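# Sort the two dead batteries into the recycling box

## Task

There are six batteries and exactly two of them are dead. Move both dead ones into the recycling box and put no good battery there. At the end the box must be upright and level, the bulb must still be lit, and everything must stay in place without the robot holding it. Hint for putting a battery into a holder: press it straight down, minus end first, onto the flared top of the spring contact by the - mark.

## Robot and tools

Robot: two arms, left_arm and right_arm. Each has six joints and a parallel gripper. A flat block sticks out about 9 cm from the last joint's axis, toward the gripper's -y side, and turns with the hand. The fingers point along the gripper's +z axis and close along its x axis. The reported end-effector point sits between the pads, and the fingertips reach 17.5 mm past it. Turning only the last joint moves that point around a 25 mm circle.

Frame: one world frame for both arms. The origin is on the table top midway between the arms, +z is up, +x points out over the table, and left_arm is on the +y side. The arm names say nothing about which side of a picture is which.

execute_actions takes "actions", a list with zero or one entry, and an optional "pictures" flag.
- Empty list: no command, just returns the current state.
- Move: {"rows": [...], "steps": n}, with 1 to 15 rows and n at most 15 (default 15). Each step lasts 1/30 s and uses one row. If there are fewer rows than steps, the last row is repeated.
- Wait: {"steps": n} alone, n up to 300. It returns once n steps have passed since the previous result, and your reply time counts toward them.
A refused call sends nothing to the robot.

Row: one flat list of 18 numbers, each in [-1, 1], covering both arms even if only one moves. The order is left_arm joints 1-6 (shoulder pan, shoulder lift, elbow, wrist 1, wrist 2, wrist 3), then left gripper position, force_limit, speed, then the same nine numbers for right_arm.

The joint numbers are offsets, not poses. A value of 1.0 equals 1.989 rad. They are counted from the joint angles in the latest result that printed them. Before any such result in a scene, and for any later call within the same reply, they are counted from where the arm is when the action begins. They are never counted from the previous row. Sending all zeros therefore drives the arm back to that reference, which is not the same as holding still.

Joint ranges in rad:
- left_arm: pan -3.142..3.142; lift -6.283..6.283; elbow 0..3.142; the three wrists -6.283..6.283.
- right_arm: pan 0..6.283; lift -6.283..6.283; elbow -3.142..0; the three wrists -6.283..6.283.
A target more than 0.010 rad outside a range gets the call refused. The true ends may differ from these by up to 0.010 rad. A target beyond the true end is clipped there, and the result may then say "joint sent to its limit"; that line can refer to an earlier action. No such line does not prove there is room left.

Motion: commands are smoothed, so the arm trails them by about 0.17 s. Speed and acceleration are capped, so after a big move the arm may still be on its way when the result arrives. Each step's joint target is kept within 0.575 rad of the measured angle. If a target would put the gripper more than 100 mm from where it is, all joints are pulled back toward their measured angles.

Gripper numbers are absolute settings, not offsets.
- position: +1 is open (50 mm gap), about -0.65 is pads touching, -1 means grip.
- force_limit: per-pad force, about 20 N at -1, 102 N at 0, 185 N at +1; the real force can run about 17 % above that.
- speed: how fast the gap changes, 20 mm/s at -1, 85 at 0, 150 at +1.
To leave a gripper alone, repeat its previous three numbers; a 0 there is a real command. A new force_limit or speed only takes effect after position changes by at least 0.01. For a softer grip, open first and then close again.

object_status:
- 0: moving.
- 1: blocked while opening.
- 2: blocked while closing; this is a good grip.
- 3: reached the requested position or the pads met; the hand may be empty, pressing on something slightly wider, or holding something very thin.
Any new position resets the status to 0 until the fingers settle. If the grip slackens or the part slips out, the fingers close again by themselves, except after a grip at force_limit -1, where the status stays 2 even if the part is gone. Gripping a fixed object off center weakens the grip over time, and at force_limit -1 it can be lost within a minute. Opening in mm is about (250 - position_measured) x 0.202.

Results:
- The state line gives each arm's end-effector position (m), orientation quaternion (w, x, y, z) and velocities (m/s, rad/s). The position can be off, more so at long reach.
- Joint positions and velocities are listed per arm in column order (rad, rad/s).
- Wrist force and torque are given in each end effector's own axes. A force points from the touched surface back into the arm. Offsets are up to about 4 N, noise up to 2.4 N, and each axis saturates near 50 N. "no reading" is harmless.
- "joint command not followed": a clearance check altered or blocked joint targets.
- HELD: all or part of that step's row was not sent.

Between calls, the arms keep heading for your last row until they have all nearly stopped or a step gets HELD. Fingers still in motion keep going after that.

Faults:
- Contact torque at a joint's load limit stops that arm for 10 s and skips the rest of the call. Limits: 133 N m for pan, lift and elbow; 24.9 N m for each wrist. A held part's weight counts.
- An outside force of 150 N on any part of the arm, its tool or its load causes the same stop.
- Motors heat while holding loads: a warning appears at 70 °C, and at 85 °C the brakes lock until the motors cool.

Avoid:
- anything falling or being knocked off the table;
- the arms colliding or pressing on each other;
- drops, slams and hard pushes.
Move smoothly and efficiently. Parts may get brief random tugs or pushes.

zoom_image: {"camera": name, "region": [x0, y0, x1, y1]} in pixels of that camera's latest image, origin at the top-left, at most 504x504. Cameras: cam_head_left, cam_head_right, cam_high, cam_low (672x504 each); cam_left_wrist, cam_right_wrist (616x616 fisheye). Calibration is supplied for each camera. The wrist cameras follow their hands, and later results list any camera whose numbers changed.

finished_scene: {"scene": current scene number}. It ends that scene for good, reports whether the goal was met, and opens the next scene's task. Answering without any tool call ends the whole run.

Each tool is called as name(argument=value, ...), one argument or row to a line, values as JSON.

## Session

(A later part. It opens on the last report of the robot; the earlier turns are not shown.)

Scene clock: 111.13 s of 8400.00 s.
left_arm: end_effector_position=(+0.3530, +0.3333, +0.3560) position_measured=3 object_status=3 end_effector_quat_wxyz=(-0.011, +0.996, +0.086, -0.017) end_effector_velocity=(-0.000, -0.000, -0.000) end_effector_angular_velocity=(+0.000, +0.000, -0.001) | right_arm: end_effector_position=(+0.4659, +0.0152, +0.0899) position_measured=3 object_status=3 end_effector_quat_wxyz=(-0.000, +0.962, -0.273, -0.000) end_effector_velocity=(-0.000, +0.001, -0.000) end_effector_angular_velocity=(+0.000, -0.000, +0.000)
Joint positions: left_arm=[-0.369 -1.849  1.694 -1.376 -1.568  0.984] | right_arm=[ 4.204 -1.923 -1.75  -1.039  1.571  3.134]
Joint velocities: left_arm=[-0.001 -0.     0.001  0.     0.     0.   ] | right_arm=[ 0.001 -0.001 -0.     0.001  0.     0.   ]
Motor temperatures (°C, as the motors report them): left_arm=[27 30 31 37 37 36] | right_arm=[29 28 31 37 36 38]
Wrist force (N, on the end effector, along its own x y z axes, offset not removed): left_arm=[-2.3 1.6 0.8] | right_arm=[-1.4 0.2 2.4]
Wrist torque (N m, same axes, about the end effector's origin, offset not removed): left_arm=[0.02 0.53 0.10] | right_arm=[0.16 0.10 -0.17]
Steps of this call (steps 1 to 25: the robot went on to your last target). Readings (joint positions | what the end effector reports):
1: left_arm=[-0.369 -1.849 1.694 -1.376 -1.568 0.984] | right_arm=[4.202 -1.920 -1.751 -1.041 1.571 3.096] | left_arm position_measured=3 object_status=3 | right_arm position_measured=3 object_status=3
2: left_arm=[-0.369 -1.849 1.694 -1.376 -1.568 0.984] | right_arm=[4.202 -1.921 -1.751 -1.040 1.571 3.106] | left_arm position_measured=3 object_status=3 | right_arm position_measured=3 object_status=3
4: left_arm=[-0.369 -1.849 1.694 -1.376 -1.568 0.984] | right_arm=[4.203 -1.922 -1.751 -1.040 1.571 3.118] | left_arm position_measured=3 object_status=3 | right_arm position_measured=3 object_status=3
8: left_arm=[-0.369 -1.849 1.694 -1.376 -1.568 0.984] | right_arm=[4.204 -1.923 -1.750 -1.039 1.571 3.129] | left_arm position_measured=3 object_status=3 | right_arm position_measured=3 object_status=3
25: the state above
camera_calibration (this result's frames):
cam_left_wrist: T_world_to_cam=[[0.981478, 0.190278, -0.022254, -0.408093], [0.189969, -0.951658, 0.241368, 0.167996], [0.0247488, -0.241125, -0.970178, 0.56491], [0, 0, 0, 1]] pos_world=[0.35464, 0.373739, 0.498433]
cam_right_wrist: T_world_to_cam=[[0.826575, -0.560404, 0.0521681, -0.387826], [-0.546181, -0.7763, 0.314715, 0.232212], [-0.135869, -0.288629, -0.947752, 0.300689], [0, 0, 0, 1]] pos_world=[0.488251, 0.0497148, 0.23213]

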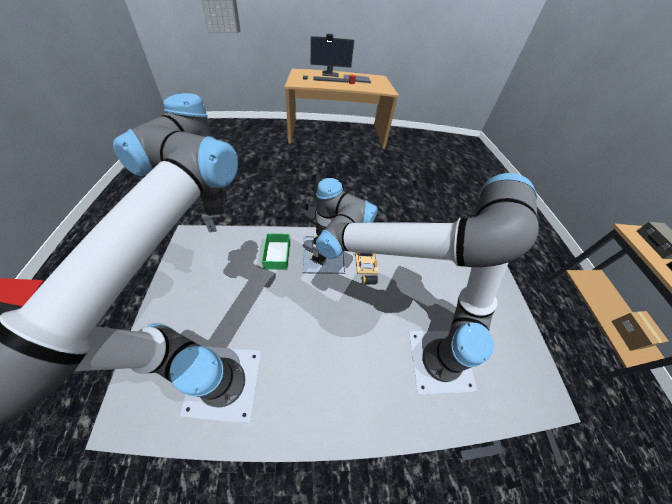

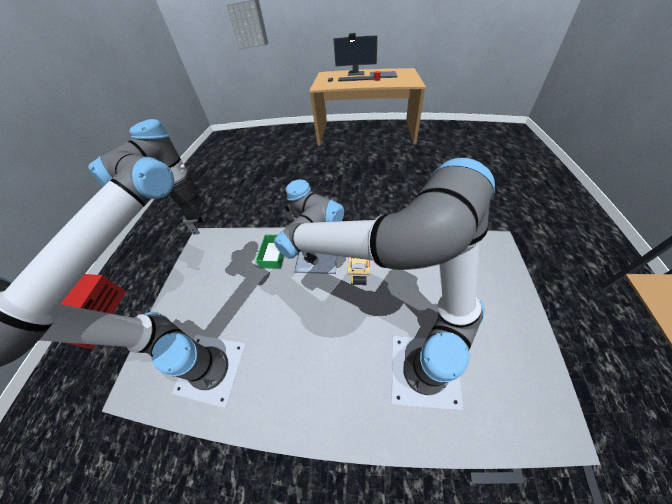

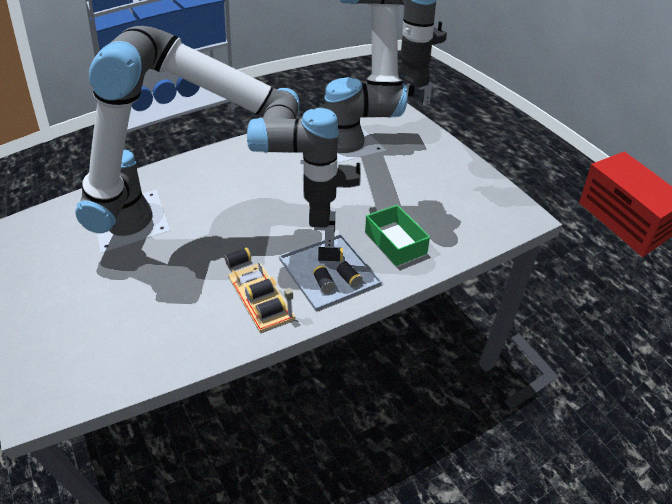

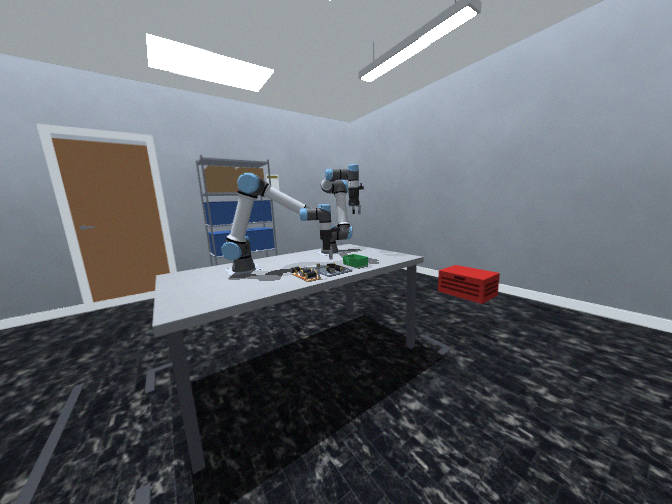

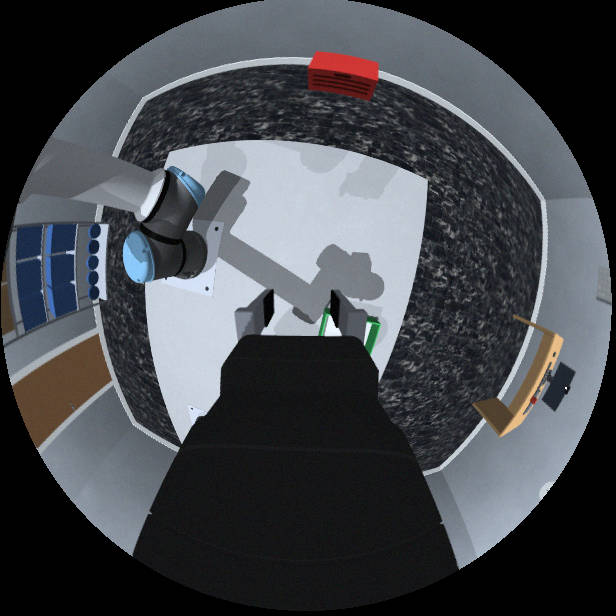

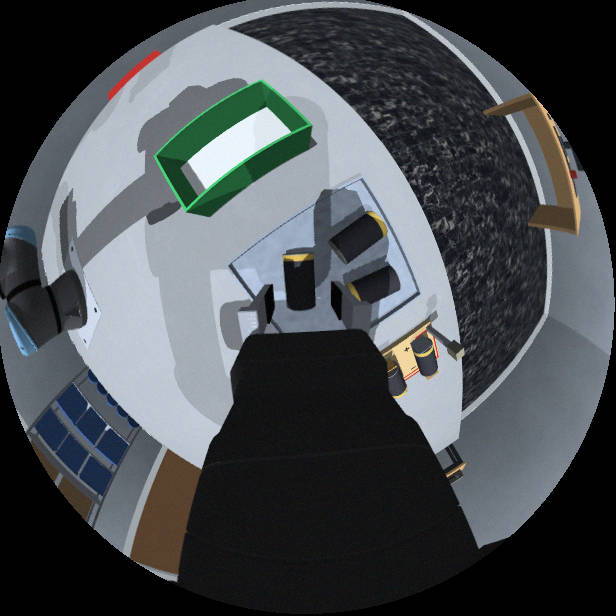

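execute_actions(
  actions=[
    {"rows":[[0,0,0,0,0,0,1,0,0, 0,-0.0436,-0.0330,0.0765,0,0,0.85,-0.3,-0.3]],"steps":15},
  ],
  pictures=false,
)

execute_actions(
  actions=[
    {"steps":12},
  ],
  pictures=false,
)

execute_actions(
  actions=[
    {"rows":[[0,0,0,0,0,0,1,0,0, 0,0,0,0,0,0,-1,0,-0.3]],"steps":15},
  ],
  pictures=false,
)

execute_actions(
  actions=[
    {"rows":[[0,0,0,0,0,0,1,0,0, 0,0.0436,0.0330,-0.0765,0,0,-1,0,-0.3]],"steps":15},
  ],
  pictures=false,
)

execute_actions(
  actions=[
    {"steps":10},
  ],
  pictures=false,
)

execute_actions(
  actions=[
    {"rows":[[0,0,0,0,0,0,1,0,0, -0.1211,0.1584,-0.1976,0.0392,0,-0.3991,-1,0,-0.3]],"steps":15},
  ],
  pictures=false,
)

execute_actions(
  actions=[
    {"steps":25},
  ],
)

zoom_image(
  camera="cam_right_wrist",
  region=[200, 60, 480, 340],
)

Scene clock: 120.17 s of 8400.00 s.
left_arm: end_effector_position=(+0.3530, +0.3333, +0.3560) position_measured=3 object_status=3 end_effector_quat_wxyz=(-0.011, +0.996, +0.086, -0.017) end_effector_velocity=(+0.000, +0.000, -0.000) end_effector_angular_velocity=(+0.000, +0.000, +0.001) | right_arm: end_effector_position=(+0.4658, +0.0151, +0.0283) position_measured=25 object_status=3 end_effector_quat_wxyz=(+0.000, +0.962, -0.273, -0.000) end_effector_velocity=(+0.001, -0.000, -0.013) end_effector_angular_velocity=(+0.004, -0.002, -0.001)
Joint positions: left_arm=[-0.369 -1.849  1.694 -1.376 -1.568  0.984] | right_arm=[ 4.204 -2.008 -1.814 -0.891  1.571  3.134]
Joint velocities: left_arm=[ 0.     0.    -0.    -0.    -0.    -0.001] | right_arm=[-0.001 -0.019 -0.014  0.037  0.    -0.   ]
Motor temperatures (°C, as the motors report them): left_arm=[27 30 31 37 37 36] | right_arm=[29 28 31 37 36 38]
Wrist force (N, on the end effector, along its own x y z axes, offset not removed): left_arm=[-3.6 1.5 3.1] | right_arm=[-0.2 -0.7 2.4]
Wrist torque (N m, same axes, about the end effector's origin, offset not removed): left_arm=[0.17 0.80 0.19] | right_arm=[0.00 -0.12 -0.15]
Steps of this call (steps 1 to 15: the robot went on to your last target; steps 16 to 90: nothing new was sent; then 5.53 s passed at rest; steps 91 to 105: all 15 steps of this action). Readings (joint positions | what the end effector reports):
91: left_arm=[-0.369 -1.849 1.694 -1.376 -1.568 0.984] | right_arm=[4.204 -1.923 -1.750 -1.038 1.571 3.134] | left_arm position_measured=3 object_status=3 | right_arm position_measured=7 object_status=0
92: left_arm=[-0.369 -1.849 1.694 -1.376 -1.568 0.984] | right_arm=[4.204 -1.929 -1.755 -1.032 1.571 3.134] | left_arm position_measured=3 object_status=3 | right_arm position_measured=18 object_status=0
94: left_arm=[-0.369 -1.849 1.694 -1.376 -1.568 0.984] | right_arm=[4.204 -1.959 -1.779 -0.986 1.571 3.134] | left_arm position_measured=3 object_status=3 | right_arm position_measured=25 object_status=0
98: left_arm=[-0.369 -1.849 1.694 -1.376 -1.568 0.984] | right_arm=[4.204 -1.994 -1.804 -0.918 1.571 3.134] | left_arm position_measured=3 object_status=3 | right_arm position_measured=25 object_status=0
105: the state above

Scene clock: 120.57 s of 8400.00 s.
left_arm: end_effector_position=(+0.3530, +0.3333, +0.3560) position_measured=3 object_status=3 end_effector_quat_wxyz=(-0.011, +0.996, +0.086, -0.017) end_effector_velocity=(-0.000, -0.000, +0.000) end_effector_angular_velocity=(-0.000, -0.001, -0.002) | right_arm: end_effector_position=(+0.4658, +0.0151, +0.0268) position_measured=25 object_status=3 end_effector_quat_wxyz=(-0.000, +0.962, -0.273, -0.000) end_effector_velocity=(-0.000, +0.001, -0.000) end_effector_angular_velocity=(+0.002, -0.001, +0.001)
Joint positions: left_arm=[-0.369 -1.849  1.694 -1.376 -1.568  0.984] | right_arm=[ 4.204 -2.01  -1.816 -0.887  1.571  3.134]
Joint velocities: left_arm=[-0.001 -0.001 -0.     0.    -0.     0.002] | right_arm=[ 0.001 -0.    -0.     0.003  0.     0.   ]
Motor temperatures (°C, as the motors report them): left_arm=[27 30 31 37 37 36] | right_arm=[29 28 31 37 36 38]
Wrist force (N, on the end effector, along its own x y z axes, offset not removed): left_arm=[-2.9 -0.8 1.0] | right_arm=[-0.5 1.5 2.5]
Wrist torque (N m, same axes, about the end effector's origin, offset not removed): left_arm=[-0.41 0.42 0.26] | right_arm=[0.37 -0.06 -0.11]
Steps of this call (steps 1 to 12: the robot went on to your last target). Readings (joint positions | what the end effector reports):
1: left_arm=[-0.369 -1.849 1.694 -1.376 -1.568 0.984] | right_arm=[4.204 -2.008 -1.815 -0.890 1.571 3.134] | left_arm position_measured=3 object_status=3 | right_arm position_measured=25 object_status=3
2: left_arm=[-0.369 -1.849 1.694 -1.376 -1.568 0.984] | right_arm=[4.204 -2.008 -1.815 -0.889 1.571 3.134] | left_arm position_measured=3 object_status=3 | right_arm position_measured=25 object_status=3
4: left_arm=[-0.369 -1.849 1.694 -1.376 -1.568 0.984] | right_arm=[4.204 -2.009 -1.815 -0.888 1.571 3.134] | left_arm position_measured=3 object_status=3 | right_arm position_measured=25 object_status=3
8: left_arm=[-0.369 -1.849 1.694 -1.376 -1.568 0.984] | right_arm=[4.204 -2.010 -1.816 -0.887 1.571 3.134] | left_arm position_measured=3 object_status=3 | right_arm position_measured=25 object_status=3
12: the state above

Scene clock: 121.07 s of 8400.00 s.
left_arm: end_effector_position=(+0.3530, +0.3333, +0.3560) position_measured=3 object_status=3 end_effector_quat_wxyz=(-0.011, +0.996, +0.086, -0.017) end_effector_velocity=(+0.000, -0.000, -0.000) end_effector_angular_velocity=(+0.000, +0.001, -0.001) | right_arm: end_effector_position=(+0.4658, +0.0151, +0.0268) position_measured=94 object_status=2 end_effector_quat_wxyz=(-0.000, +0.962, -0.273, -0.000) end_effector_velocity=(+0.000, -0.000, -0.000) end_effector_angular_velocity=(+0.001, -0.001, -0.001)
Joint positions: left_arm=[-0.369 -1.849  1.694 -1.376 -1.568  0.984] | right_arm=[ 4.204 -2.01  -1.816 -0.887  1.571  3.134]
Joint velocities: left_arm=[-0.     0.001 -0.    -0.    -0.     0.   ] | right_arm=[-0.001 -0.001  0.     0.001 -0.     0.   ]
Motor temperatures (°C, as the motors report them): left_arm=[27 30 31 37 37 36] | right_arm=[29 28 31 37 36 38]
Wrist force (N, on the end effector, along its own x y z axes, offset not removed): left_arm=[-2.7 1.6 -1.7] | right_arm=[-0.4 -0.2 3.8]
Wrist torque (N m, same axes, about the end effector's origin, offset not removed): left_arm=[-0.14 0.45 0.28] | right_arm=[0.15 -0.15 -0.08]
Steps of this call (steps 1 to 15: all 15 steps of this action). Readings (joint positions | what the end effector reports):
1: left_arm=[-0.369 -1.849 1.694 -1.376 -1.568 0.984] | right_arm=[4.204 -2.010 -1.816 -0.887 1.571 3.134] | left_arm position_measured=3 object_status=3 | right_arm position_measured=29 object_status=0
2: left_arm=[-0.369 -1.849 1.694 -1.376 -1.568 0.984] | right_arm=[4.204 -2.010 -1.816 -0.887 1.571 3.134] | left_arm position_measured=3 object_status=3 | right_arm position_measured=40 object_status=0
4: left_arm=[-0.369 -1.849 1.694 -1.376 -1.568 0.984] | right_arm=[4.204 -2.010 -1.816 -0.887 1.571 3.134] | left_arm position_measured=3 object_status=3 | right_arm position_measured=62 object_status=0
8: left_arm=[-0.369 -1.849 1.694 -1.376 -1.568 0.984] | right_arm=[4.204 -2.010 -1.816 -0.887 1.571 3.134] | left_arm position_measured=3 object_status=3 | right_arm position_measured=94 object_status=0
15: the state above

Scene clock: 121.57 s of 8400.00 s.
left_arm: end_effector_position=(+0.3530, +0.3333, +0.3560) position_measured=3 object_status=3 end_effector_quat_wxyz=(-0.011, +0.996, +0.086, -0.017) end_effector_velocity=(-0.000, -0.000, +0.000) end_effector_angular_velocity=(-0.000, -0.001, -0.002) | right_arm: end_effector_position=(+0.4660, +0.0154, +0.0884) position_measured=94 object_status=2 end_effector_quat_wxyz=(-0.000, +0.962, -0.273, -0.000) end_effector_velocity=(-0.001, -0.002, +0.013) end_effector_angular_velocity=(-0.004, +0.002, -0.001)
Joint positions: left_arm=[-0.369 -1.849  1.694 -1.376 -1.568  0.984] | right_arm=[ 4.204 -1.925 -1.752 -1.034  1.571  3.134]
Joint velocities: left_arm=[-0.001 -0.001  0.     0.    -0.     0.001] | right_arm=[-0.     0.019  0.014 -0.037  0.     0.   ]
Motor temperatures (°C, as the motors report them): left_arm=[27 30 31 37 37 36] | right_arm=[29 28 31 37 36 38]
Wrist force (N, on the end effector, along its own x y z axes, offset not removed): left_arm=[1.2 -1.6 4.0] | right_arm=[-1.4 -0.5 2.7]
Wrist torque (N m, same axes, about the end effector's origin, offset not removed): left_arm=[-0.57 -0.13 0.17] | right_arm=[-0.02 0.10 -0.15]
Steps of this call (steps 1 to 15: all 15 steps of this action). Readings (joint positions | what the end effector reports):
1: left_arm=[-0.369 -1.849 1.694 -1.376 -1.568 0.984] | right_arm=[4.204 -2.010 -1.816 -0.887 1.571 3.134] | left_arm position_measured=3 object_status=3 | right_arm position_measured=94 object_status=2
2: left_arm=[-0.369 -1.849 1.694 -1.376 -1.568 0.984] | right_arm=[4.204 -2.004 -1.811 -0.893 1.571 3.134] | left_arm position_measured=3 object_status=3 | right_arm position_measured=94 object_status=2
4: left_arm=[-0.369 -1.849 1.694 -1.376 -1.568 0.984] | right_arm=[4.204 -1.974 -1.787 -0.939 1.571 3.134] | left_arm position_measured=3 object_status=3 | right_arm position_measured=94 object_status=2
8: left_arm=[-0.369 -1.849 1.694 -1.376 -1.568 0.984] | right_arm=[4.204 -1.939 -1.762 -1.007 1.571 3.134] | left_arm position_measured=3 object_status=3 | right_arm position_measured=94 object_status=2
15: the state above

Scene clock: 121.90 s of 8400.00 s.
left_arm: end_effector_position=(+0.3530, +0.3333, +0.3560) position_measured=3 object_status=3 end_effector_quat_wxyz=(-0.011, +0.996, +0.086, -0.017) end_effector_velocity=(-0.000, +0.000, +0.000) end_effector_angular_velocity=(-0.000, -0.000, +0.001) | right_arm: end_effector_position=(+0.4659, +0.0152, +0.0899) position_measured=94 object_status=2 end_effector_quat_wxyz=(-0.000, +0.962, -0.273, -0.000) end_effector_velocity=(-0.001, +0.000, -0.000) end_effector_angular_velocity=(-0.001, +0.001, +0.002)
Joint positions: left_arm=[-0.369 -1.849  1.694 -1.376 -1.568  0.984] | right_arm=[ 4.204 -1.923 -1.75  -1.038  1.571  3.134]
Joint velocities: left_arm=[ 0. -0.  0. -0. -0. -0.] | right_arm=[ 0.001 -0.     0.001 -0.002  0.    -0.   ]
Motor temperatures (°C, as the motors report them): left_arm=[27 30 31 37 37 36] | right_arm=[29 28 31 37 36 38]
Wrist force (N, on the end effector, along its own x y z axes, offset not removed): left_arm=[-4.9 1.3 1.5] | right_arm=[0.1 -1.2 2.9]
Wrist torque (N m, same axes, about the end effector's origin, offset not removed): left_arm=[-0.03 1.05 0.29] | right_arm=[-0.16 -0.11 -0.20]
Steps of this call (steps 1 to 10: the robot went on to your last target). Readings (joint positions | what the end effector reports):
1: left_arm=[-0.369 -1.849 1.694 -1.376 -1.568 0.984] | right_arm=[4.204 -1.925 -1.752 -1.035 1.571 3.134] | left_arm position_measured=3 object_status=3 | right_arm position_measured=94 object_status=2
2: left_arm=[-0.369 -1.849 1.694 -1.376 -1.568 0.984] | right_arm=[4.204 -1.924 -1.751 -1.036 1.571 3.134] | left_arm position_measured=3 object_status=3 | right_arm position_measured=94 object_status=2
4: left_arm=[-0.369 -1.849 1.694 -1.376 -1.568 0.984] | right_arm=[4.204 -1.924 -1.751 -1.037 1.571 3.134] | left_arm position_measured=3 object_status=3 | right_arm position_measured=94 object_status=2
8: left_arm=[-0.369 -1.849 1.694 -1.376 -1.568 0.984] | right_arm=[4.204 -1.923 -1.751 -1.038 1.571 3.134] | left_arm position_measured=3 object_status=3 | right_arm position_measured=94 object_status=2
10: the state above

Scene clock: 122.40 s of 8400.00 s.
left_arm: end_effector_position=(+0.3530, +0.3333, +0.3560) position_measured=3 object_status=3 end_effector_quat_wxyz=(-0.011, +0.996, +0.086, -0.017) end_effector_velocity=(-0.000, +0.000, +0.000) end_effector_angular_velocity=(-0.000, -0.001, +0.000) | right_arm: end_effector_position=(+0.4438, -0.1778, +0.0923) position_measured=94 object_status=2 end_effector_quat_wxyz=(-0.001, +0.999, -0.042, +0.001) end_effector_velocity=(-0.064, -0.163, -0.018) end_effector_angular_velocity=(-0.012, +0.009, +0.718)
Joint positions: left_arm=[-0.369 -1.849  1.694 -1.376 -1.568  0.984] | right_arm=[ 3.985 -1.637 -2.106 -0.967  1.571  2.447]
Joint velocities: left_arm=[ 0.    -0.001 -0.    -0.     0.    -0.   ] | right_arm=[-0.183  0.248 -0.32   0.057 -0.    -0.902]
Motor temperatures (°C, as the motors report them): left_arm=[27 30 31 37 37 36] | right_arm=[29 28 31 37 36 38]
Wrist force (N, on the end effector, along its own x y z axes, offset not removed): left_arm=[-0.6 -2.6 0.4] | right_arm=[-0.4 2.5 3.8]
Wrist torque (N m, same axes, about the end effector's origin, offset not removed): left_arm=[-0.80 0.19 0.06] | right_arm=[0.34 -0.07 -0.12]
Steps of this call (steps 1 to 15: all 15 steps of this action). Readings (joint positions | what the end effector reports):
1: left_arm=[-0.369 -1.849 1.694 -1.376 -1.568 0.984] | right_arm=[4.204 -1.923 -1.751 -1.038 1.571 3.134] | left_arm position_measured=3 object_status=3 | right_arm position_measured=94 object_status=2
2: left_arm=[-0.369 -1.849 1.694 -1.376 -1.568 0.984] | right_arm=[4.198 -1.917 -1.756 -1.035 1.571 3.128] | left_arm position_measured=3 object_status=3 | right_arm position_measured=94 object_status=2
4: left_arm=[-0.369 -1.849 1.694 -1.376 -1.568 0.984] | right_arm=[4.160 -1.871 -1.808 -1.021 1.571 3.068] | left_arm position_measured=3 object_status=3 | right_arm position_measured=94 object_status=2
8: left_arm=[-0.369 -1.849 1.694 -1.376 -1.568 0.984] | right_arm=[4.085 -1.771 -1.935 -0.998 1.571 2.861] | left_arm position_measured=3 object_status=3 | right_arm position_measured=94 object_status=2
15: the state above

Scene clock: 123.23 s of 8400.00 s.
left_arm: end_effector_position=(+0.3530, +0.3333, +0.3560) position_measured=3 object_status=3 end_effector_quat_wxyz=(-0.011, +0.996, +0.086, -0.017) end_effector_velocity=(-0.000, -0.000, -0.000) end_effector_angular_velocity=(+0.000, +0.000, -0.001) | right_arm: end_effector_position=(+0.4359, -0.1968, +0.0900) position_measured=94 object_status=2 end_effector_quat_wxyz=(-0.000, +1.000, +0.000, +0.000) end_effector_velocity=(-0.000, -0.000, -0.001) end_effector_angular_velocity=(-0.002, +0.001, +0.000)
Joint positions: left_arm=[-0.369 -1.849  1.694 -1.376 -1.568  0.984] | right_arm=[ 3.964 -1.608 -2.143 -0.961  1.571  2.34 ]
Joint velocities: left_arm=[-0.001 -0.     0.     0.    -0.     0.   ] | right_arm=[-0.    -0.001 -0.    -0.001 -0.    -0.001]
Motor temperatures (°C, as the motors report them): left_arm=[27 30 31 37 37 36] | right_arm=[29 28 31 37 36 38]
Wrist force (N, on the end effector, along its own x y z axes, offset not removed): left_arm=[-1.6 -1.0 1.9] | right_arm=[0.6 -0.9 4.0]
Wrist torque (N m, same axes, about the end effector's origin, offset not removed): left_arm=[-0.53 0.59 0.15] | right_arm=[-0.03 -0.25 -0.15]
Steps of this call (steps 1 to 25: the robot went on to your last target). Readings (joint positions | what the end effector reports):
1: left_arm=[-0.369 -1.849 1.694 -1.376 -1.568 0.984] | right_arm=[3.980 -1.630 -2.115 -0.965 1.571 2.420] | left_arm position_measured=3 object_status=3 | right_arm position_measured=94 object_status=2
2: left_arm=[-0.369 -1.849 1.694 -1.376 -1.568 0.984] | right_arm=[3.976 -1.625 -2.122 -0.964 1.571 2.400] | left_arm position_measured=3 object_status=3 | right_arm position_measured=94 object_status=2
4: left_arm=[-0.369 -1.849 1.694 -1.376 -1.568 0.984] | right_arm=[3.970 -1.617 -2.131 -0.963 1.571 2.374] | left_arm position_measured=3 object_status=3 | right_arm position_measured=94 object_status=2
8: left_arm=[-0.369 -1.849 1.694 -1.376 -1.568 0.984] | right_arm=[3.966 -1.611 -2.140 -0.961 1.571 2.351] | left_arm position_measured=3 object_status=3 | right_arm position_measured=94 object_status=2
25: the state above
camera_calibration (this result's frames):
cam_left_wrist: T_world_to_cam=[[0.981478, 0.190278, -0.0222537, -0.408093], [0.189969, -0.951658, 0.241368, 0.167996], [0.024749, -0.241125, -0.970179, 0.56491], [0, 0, 0, 1]] pos_world=[0.35464, 0.373739, 0.498433]
cam_right_wrist: T_world_to_cam=[[0.997698, -0.042971, 0.0524561, -0.454614], [-0.0573504, -0.94748, 0.31463, -0.195529], [0.0361812, -0.316914, -0.947764, 0.154899], [0, 0, 0, 1]] pos_world=[0.43675, -0.155706, 0.232174]

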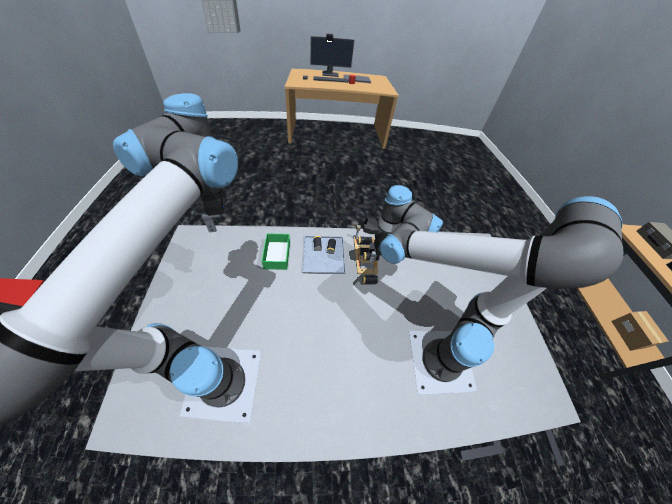

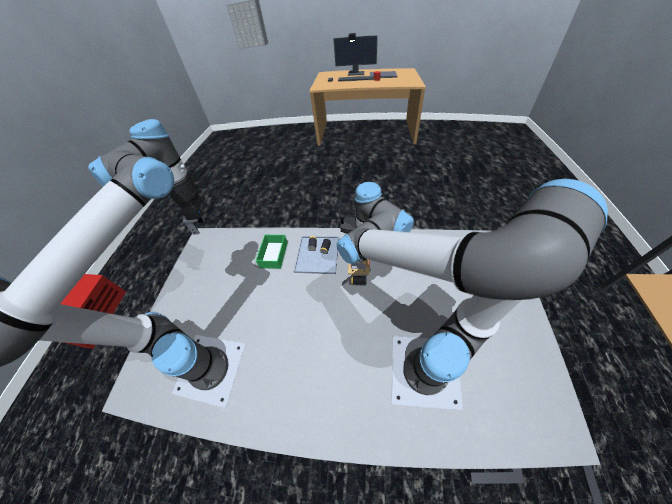

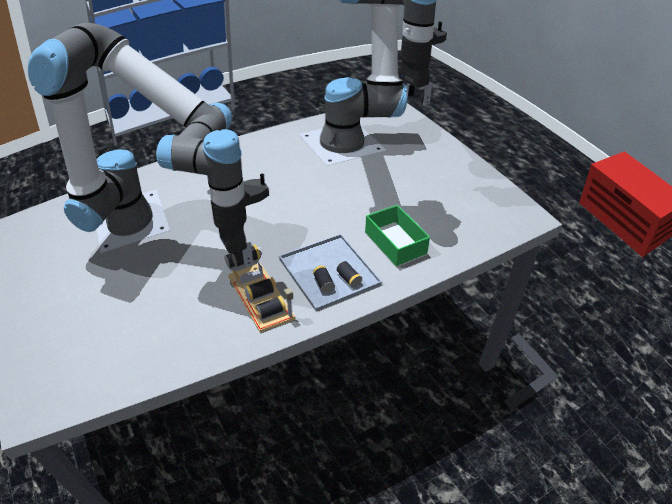

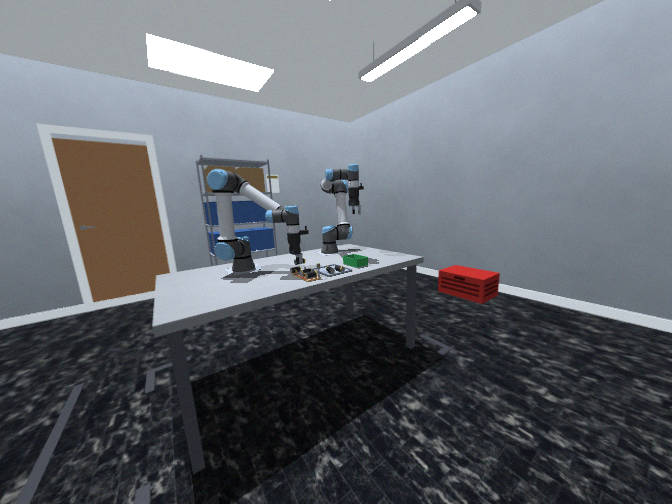

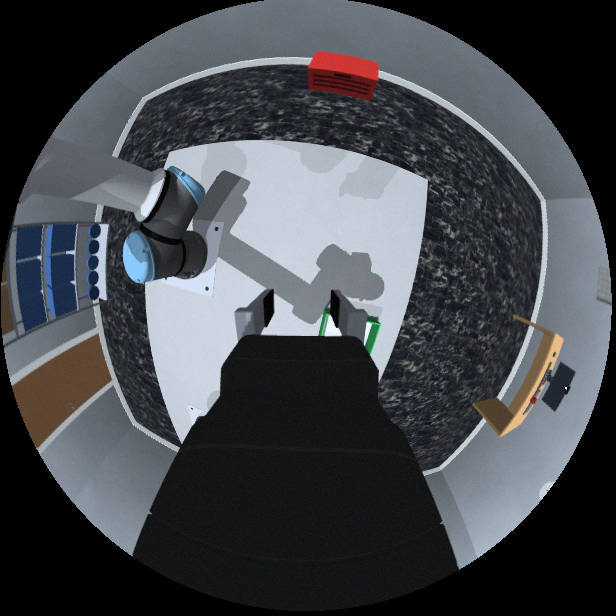

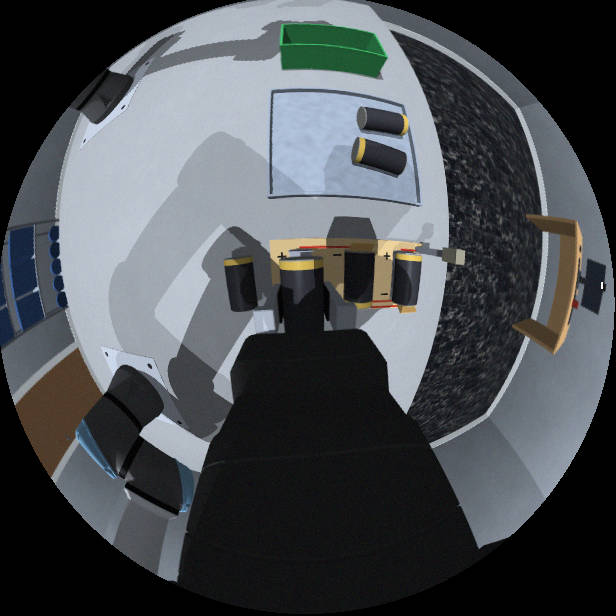

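Region (200, 60, 480, 340) of cam_right_wrist's 616x616 image, scaled by 1.800, with more detail than that image has.

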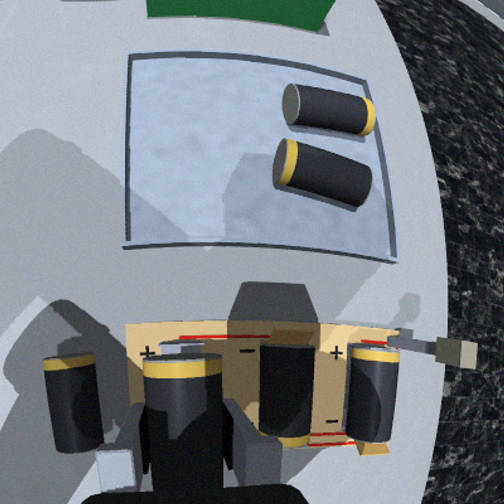

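execute_actions(
  actions=[
    {"rows":[[0,0,0,0,0,0,1,0,0, 0,-0.0345,-0.0252,0.0597,0,0,-1,0,-0.3]],"steps":15},
  ],
  pictures=false,
)

execute_actions(
  actions=[
    {"rows":[[0,0,0,0,0,0,1,0,0, 0,-0.006,-0.0036,0.0096,0,0,-1,0,-0.3]],"steps":15},
  ],
  pictures=false,
)

execute_actions(
  actions=[
    {"rows":[[0,0,0,0,0,0,1,0,0, 0,-0.006,-0.0036,0.0096,0,0,-1,0,-0.3]],"steps":15},
  ],
  pictures=false,
)

Scene clock: 129.00 s of 8400.00 s.
left_arm: end_effector_position=(+0.3530, +0.3333, +0.3560) position_measured=3 object_status=3 end_effector_quat_wxyz=(-0.011, +0.996, +0.086, -0.017) end_effector_velocity=(+0.000, +0.000, +0.000) end_effector_angular_velocity=(-0.000, -0.001, +0.000) | right_arm: end_effector_position=(+0.4360, -0.1967, +0.0523) position_measured=94 object_status=2 end_effector_quat_wxyz=(-0.000, +1.000, +0.000, -0.000) end_effector_velocity=(+0.000, +0.000, -0.007) end_effector_angular_velocity=(+0.002, -0.002, +0.000)
Joint positions: left_arm=[-0.369 -1.849  1.694 -1.376 -1.568  0.984] | right_arm=[ 3.963 -1.675 -2.192 -0.845  1.571  2.34 ]
Joint velocities: left_arm=[ 0. -0.  0. -0. -0. -0.] | right_arm=[-0.    -0.014 -0.01   0.027  0.    -0.   ]
Motor temperatures (°C, as the motors report them): left_arm=[27 30 31 37 37 36] | right_arm=[29 28 31 37 36 38]
Wrist force (N, on the end effector, along its own x y z axes, offset not removed): left_arm=[-1.8 -0.9 2.7] | right_arm=[0.5 0.6 1.9]
Wrist torque (N m, same axes, about the end effector's origin, offset not removed): left_arm=[-0.36 0.51 0.14] | right_arm=[0.03 -0.27 -0.11]
Steps of this call (steps 1 to 15: the robot went on to your last target; steps 16 to 90: nothing new was sent; then 2.27 s passed at rest; steps 91 to 105: all 15 steps of this action). Readings (joint positions | what the end effector reports):
91: left_arm=[-0.369 -1.849 1.694 -1.376 -1.568 0.984] | right_arm=[3.964 -1.608 -2.144 -0.960 1.571 2.340] | left_arm position_measured=3 object_status=3 | right_arm position_measured=94 object_status=2
92: left_arm=[-0.369 -1.849 1.694 -1.376 -1.568 0.984] | right_arm=[3.963 -1.614 -2.148 -0.954 1.571 2.340] | left_arm position_measured=3 object_status=3 | right_arm position_measured=94 object_status=2
94: left_arm=[-0.369 -1.849 1.694 -1.376 -1.568 0.984] | right_arm=[3.963 -1.638 -2.166 -0.915 1.571 2.340] | left_arm position_measured=3 object_status=3 | right_arm position_measured=94 object_status=2
98: left_arm=[-0.369 -1.849 1.694 -1.376 -1.568 0.984] | right_arm=[3.963 -1.664 -2.185 -0.865 1.571 2.340] | left_arm position_measured=3 object_status=3 | right_arm position_measured=94 object_status=2
105: the state above

Scene clock: 129.50 s of 8400.00 s.
left_arm: end_effector_position=(+0.3530, +0.3333, +0.3560) position_measured=3 object_status=3 end_effector_quat_wxyz=(-0.011, +0.996, +0.086, -0.017) end_effector_velocity=(-0.000, -0.000, +0.001) end_effector_angular_velocity=(-0.001, -0.001, -0.001) | right_arm: end_effector_position=(+0.4360, -0.1967, +0.0463) position_measured=94 object_status=2 end_effector_quat_wxyz=(-0.000, +1.000, +0.000, -0.000) end_effector_velocity=(-0.000, -0.000, -0.002) end_effector_angular_velocity=(-0.001, +0.001, -0.000)
Joint positions: left_arm=[-0.369 -1.849  1.694 -1.376 -1.568  0.984] | right_arm=[ 3.963 -1.687 -2.199 -0.826  1.571  2.34 ]
Joint velocities: left_arm=[-0.002 -0.001 -0.     0.    -0.    -0.001] | right_arm=[ 0.    -0.003 -0.001  0.003  0.     0.   ]
Motor temperatures (°C, as the motors report them): left_arm=[27 30 31 37 37 36] | right_arm=[29 28 31 37 36 38]
Wrist force (N, on the end effector, along its own x y z axes, offset not removed): left_arm=[-1.3 -3.7 0.3] | right_arm=[0.4 0.2 2.1]
Wrist torque (N m, same axes, about the end effector's origin, offset not removed): left_arm=[-0.92 0.42 0.09] | right_arm=[0.06 -0.22 -0.20]
Steps of this call (steps 1 to 15: all 15 steps of this action). Readings (joint positions | what the end effector reports):
1: left_arm=[-0.369 -1.849 1.694 -1.376 -1.568 0.984] | right_arm=[3.963 -1.676 -2.193 -0.844 1.571 2.340] | left_arm position_measured=3 object_status=3 | right_arm position_measured=94 object_status=2
2: left_arm=[-0.369 -1.849 1.694 -1.376 -1.568 0.984] | right_arm=[3.963 -1.677 -2.194 -0.841 1.571 2.340] | left_arm position_measured=3 object_status=3 | right_arm position_measured=94 object_status=2
4: left_arm=[-0.369 -1.849 1.694 -1.376 -1.568 0.984] | right_arm=[3.963 -1.681 -2.196 -0.835 1.571 2.340] | left_arm position_measured=3 object_status=3 | right_arm position_measured=94 object_status=2
8: left_arm=[-0.369 -1.849 1.694 -1.376 -1.568 0.984] | right_arm=[3.963 -1.685 -2.198 -0.829 1.571 2.340] | left_arm position_measured=3 object_status=3 | right_arm position_measured=94 object_status=2
15: the state above

Scene clock: 130.00 s of 8400.00 s.
left_arm: end_effector_position=(+0.3530, +0.3333, +0.3560) position_measured=3 object_status=3 end_effector_quat_wxyz=(-0.011, +0.996, +0.086, -0.017) end_effector_velocity=(+0.000, +0.000, -0.000) end_effector_angular_velocity=(+0.000, +0.000, +0.002) | right_arm: end_effector_position=(+0.4359, -0.1968, +0.0404) position_measured=94 object_status=2 end_effector_quat_wxyz=(-0.000, +1.000, +0.000, -0.000) end_effector_velocity=(-0.000, +0.000, -0.001) end_effector_angular_velocity=(-0.000, +0.001, +0.001)
Joint positions: left_arm=[-0.369 -1.849  1.694 -1.376 -1.568  0.984] | right_arm=[ 3.963 -1.698 -2.206 -0.808  1.571  2.34 ]
Joint velocities: left_arm=[ 0.     0.001 -0.     0.     0.    -0.001] | right_arm=[ 0.    -0.003 -0.001  0.003  0.    -0.   ]
Motor temperatures (°C, as the motors report them): left_arm=[27 30 31 37 37 36] | right_arm=[29 28 31 37 36 38]
Wrist force (N, on the end effector, along its own x y z axes, offset not removed): left_arm=[-1.0 0.4 0.7] | right_arm=[-0.5 -2.9 2.4]
Wrist torque (N m, same axes, about the end effector's origin, offset not removed): left_arm=[-0.04 0.38 0.05] | right_arm=[-0.13 -0.17 -0.13]
Steps of this call (steps 1 to 15: all 15 steps of this action). Readings (joint positions | what the end effector reports):
1: left_arm=[-0.369 -1.849 1.694 -1.376 -1.568 0.984] | right_arm=[3.963 -1.687 -2.199 -0.826 1.571 2.340] | left_arm position_measured=3 object_status=3 | right_arm position_measured=94 object_status=2
2: left_arm=[-0.369 -1.849 1.694 -1.376 -1.568 0.984] | right_arm=[3.963 -1.688 -2.200 -0.824 1.571 2.340] | left_arm position_measured=3 object_status=3 | right_arm position_measured=94 object_status=2
4: left_arm=[-0.369 -1.849 1.694 -1.376 -1.568 0.984] | right_arm=[3.963 -1.693 -2.203 -0.817 1.571 2.340] | left_arm position_measured=3 object_status=3 | right_arm position_measured=94 object_status=2
8: left_arm=[-0.369 -1.849 1.694 -1.376 -1.568 0.984] | right_arm=[3.963 -1.697 -2.205 -0.810 1.571 2.340] | left_arm position_measured=3 object_status=3 | right_arm position_measured=94 object_status=2
15: the state above

execute_actions(
  actions=[
    {"rows":[[0,0,0,0,0,0,1,0,0, 0,-0.002,-0.0012,0.0032,0,0,-1,0,-0.3]],"steps":12},
  ],
  pictures=false,
)

execute_actions(
  actions=[
    {"rows":[[0,0,0,0,0,0,1,0,0, 0,-0.0012,-0.0007,0.0019,0,0,-1,0,-0.3]],"steps":12},
  ],
  pictures=false,
)

execute_actions(
  actions=[
    {"rows":[[0,0,0,0,0,0,1,0,0, 0,-0.0012,-0.0007,0.0019,0,0,-1,0,-0.3]],"steps":12},
  ],
  pictures=false,
)

Scene clock: 133.63 s of 8400.00 s.
left_arm: end_effector_position=(+0.3530, +0.3333, +0.3560) position_measured=3 object_status=3 end_effector_quat_wxyz=(-0.011, +0.996, +0.086, -0.017) end_effector_velocity=(-0.000, +0.000, -0.000) end_effector_angular_velocity=(+0.000, +0.000, +0.002) | right_arm: end_effector_position=(+0.4359, -0.1968, +0.0384) position_measured=94 object_status=2 end_effector_quat_wxyz=(-0.000, +1.000, +0.000, -0.000) end_effector_velocity=(-0.000, -0.000, -0.001) end_effector_angular_velocity=(-0.000, +0.000, +0.000)
Joint positions: left_arm=[-0.369 -1.849  1.694 -1.376 -1.568  0.984] | right_arm=[ 3.963 -1.702 -2.209 -0.802  1.571  2.34 ]
Joint velocities: left_arm=[ 0.001  0.     0.     0.     0.    -0.001] | right_arm=[ 0.    -0.002 -0.001  0.003 -0.     0.   ]
Motor temperatures (°C, as the motors report them): left_arm=[27 30 31 37 37 36] | right_arm=[29 28 31 37 36 38]
Wrist force (N, on the end effector, along its own x y z axes, offset not removed): left_arm=[-1.9 -1.6 0.4] | right_arm=[0.9 -1.0 3.3]
Wrist torque (N m, same axes, about the end effector's origin, offset not removed): left_arm=[-0.54 0.43 0.15] | right_arm=[0.26 -0.37 -0.17]
Steps of this call (steps 1 to 15: the robot went on to your last target; steps 16 to 90: nothing new was sent; then 0.23 s passed at rest; steps 91 to 102: all 12 steps of this action). Readings (joint positions | what the end effector reports):
91: left_arm=[-0.369 -1.849 1.694 -1.376 -1.568 0.984] | right_arm=[3.963 -1.699 -2.206 -0.807 1.571 2.340] | left_arm position_measured=3 object_status=3 | right_arm position_measured=94 object_status=2
92: left_arm=[-0.369 -1.849 1.694 -1.376 -1.568 0.984] | right_arm=[3.963 -1.699 -2.207 -0.806 1.571 2.340] | left_arm position_measured=3 object_status=3 | right_arm position_measured=94 object_status=2
94: left_arm=[-0.369 -1.849 1.694 -1.376 -1.568 0.984] | right_arm=[3.963 -1.700 -2.208 -0.804 1.571 2.340] | left_arm position_measured=3 object_status=3 | right_arm position_measured=94 object_status=2
98: left_arm=[-0.369 -1.849 1.694 -1.376 -1.568 0.984] | right_arm=[3.963 -1.702 -2.208 -0.802 1.571 2.340] | left_arm position_measured=3 object_status=3 | right_arm position_measured=94 object_status=2
102: the state above

Scene clock: 134.03 s of 8400.00 s.
left_arm: end_effector_position=(+0.3530, +0.3333, +0.3560) position_measured=3 object_status=3 end_effector_quat_wxyz=(-0.011, +0.996, +0.086, -0.017) end_effector_velocity=(-0.000, +0.000, +0.000) end_effector_angular_velocity=(-0.000, -0.001, +0.002) | right_arm: end_effector_position=(+0.4359, -0.1968, +0.0373) position_measured=94 object_status=2 end_effector_quat_wxyz=(-0.000, +1.000, +0.000, -0.000) end_effector_velocity=(+0.000, -0.001, -0.000) end_effector_angular_velocity=(-0.000, +0.000, -0.002)
Joint positions: left_arm=[-0.369 -1.849  1.694 -1.376 -1.568  0.984] | right_arm=[ 3.963 -1.704 -2.21  -0.798  1.571  2.34 ]
Joint velocities: left_arm=[ 0.001 -0.001  0.    -0.     0.    -0.001] | right_arm=[-0.001 -0.001 -0.001  0.001 -0.     0.   ]
Motor temperatures (°C, as the motors report them): left_arm=[27 30 31 37 37 36] | right_arm=[29 28 31 37 36 38]
Wrist force (N, on the end effector, along its own x y z axes, offset not removed): left_arm=[-0.7 0.6 -0.4] | right_arm=[-0.4 -3.0 3.3]
Wrist torque (N m, same axes, about the end effector's origin, offset not removed): left_arm=[-0.15 0.29 -0.02] | right_arm=[-0.11 -0.08 -0.17]
Steps of this call (steps 1 to 12: all 12 steps of this action). Readings (joint positions | what the end effector reports):
1: left_arm=[-0.369 -1.849 1.694 -1.376 -1.568 0.984] | right_arm=[3.963 -1.702 -2.209 -0.802 1.571 2.340] | left_arm position_measured=3 object_status=3 | right_arm position_measured=94 object_status=2
2: left_arm=[-0.369 -1.849 1.694 -1.376 -1.568 0.984] | right_arm=[3.963 -1.703 -2.209 -0.801 1.571 2.340] | left_arm position_measured=3 object_status=3 | right_arm position_measured=94 object_status=2
4: left_arm=[-0.369 -1.849 1.694 -1.376 -1.568 0.984] | right_arm=[3.963 -1.703 -2.209 -0.800 1.571 2.340] | left_arm position_measured=3 object_status=3 | right_arm position_measured=94 object_status=2
8: left_arm=[-0.369 -1.849 1.694 -1.376 -1.568 0.984] | right_arm=[3.963 -1.704 -2.210 -0.798 1.571 2.340] | left_arm position_measured=3 object_status=3 | right_arm position_measured=94 object_status=2
12: the state above

Scene clock: 134.43 s of 8400.00 s.
left_arm: end_effector_position=(+0.3530, +0.3333, +0.3560) position_measured=3 object_status=3 end_effector_quat_wxyz=(-0.011, +0.996, +0.086, -0.017) end_effector_velocity=(+0.000, -0.000, -0.000) end_effector_angular_velocity=(+0.000, -0.000, -0.000) | right_arm: end_effector_position=(+0.4359, -0.1969, +0.0362) position_measured=94 object_status=2 end_effector_quat_wxyz=(-0.000, +1.000, +0.000, -0.000) end_effector_velocity=(-0.000, +0.000, -0.001) end_effector_angular_velocity=(-0.000, +0.000, -0.000)
Joint positions: left_arm=[-0.369 -1.849  1.694 -1.376 -1.568  0.984] | right_arm=[ 3.963 -1.707 -2.211 -0.794  1.571  2.34 ]
Joint velocities: left_arm=[-0.001  0.    -0.    -0.     0.    -0.   ] | right_arm=[ 0.    -0.001 -0.001  0.002  0.     0.   ]
Motor temperatures (°C, as the motors report them): left_arm=[27 30 31 37 37 36] | right_arm=[29 28 31 37 36 38]
Wrist force (N, on the end effector, along its own x y z axes, offset not removed): left_arm=[-2.0 -0.3 1.6] | right_arm=[-0.1 -1.4 3.1]
Wrist torque (N m, same axes, about the end effector's origin, offset not removed): left_arm=[-0.22 0.54 0.00] | right_arm=[0.10 -0.18 -0.08]
Steps of this call (steps 1 to 12: all 12 steps of this action). Readings (joint positions | what the end effector reports):
1: left_arm=[-0.369 -1.849 1.694 -1.376 -1.568 0.984] | right_arm=[3.963 -1.704 -2.210 -0.798 1.571 2.340] | left_arm position_measured=3 object_status=3 | right_arm position_measured=94 object_status=2
2: left_arm=[-0.369 -1.849 1.694 -1.376 -1.568 0.984] | right_arm=[3.963 -1.705 -2.210 -0.797 1.571 2.340] | left_arm position_measured=3 object_status=3 | right_arm position_measured=94 object_status=2
4: left_arm=[-0.369 -1.849 1.694 -1.376 -1.568 0.984] | right_arm=[3.963 -1.706 -2.211 -0.796 1.571 2.340] | left_arm position_measured=3 object_status=3 | right_arm position_measured=94 object_status=2
8: left_arm=[-0.369 -1.849 1.694 -1.376 -1.568 0.984] | right_arm=[3.963 -1.706 -2.211 -0.795 1.571 2.340] | left_arm position_measured=3 object_status=3 | right_arm position_measured=94 object_status=2
12: the state above


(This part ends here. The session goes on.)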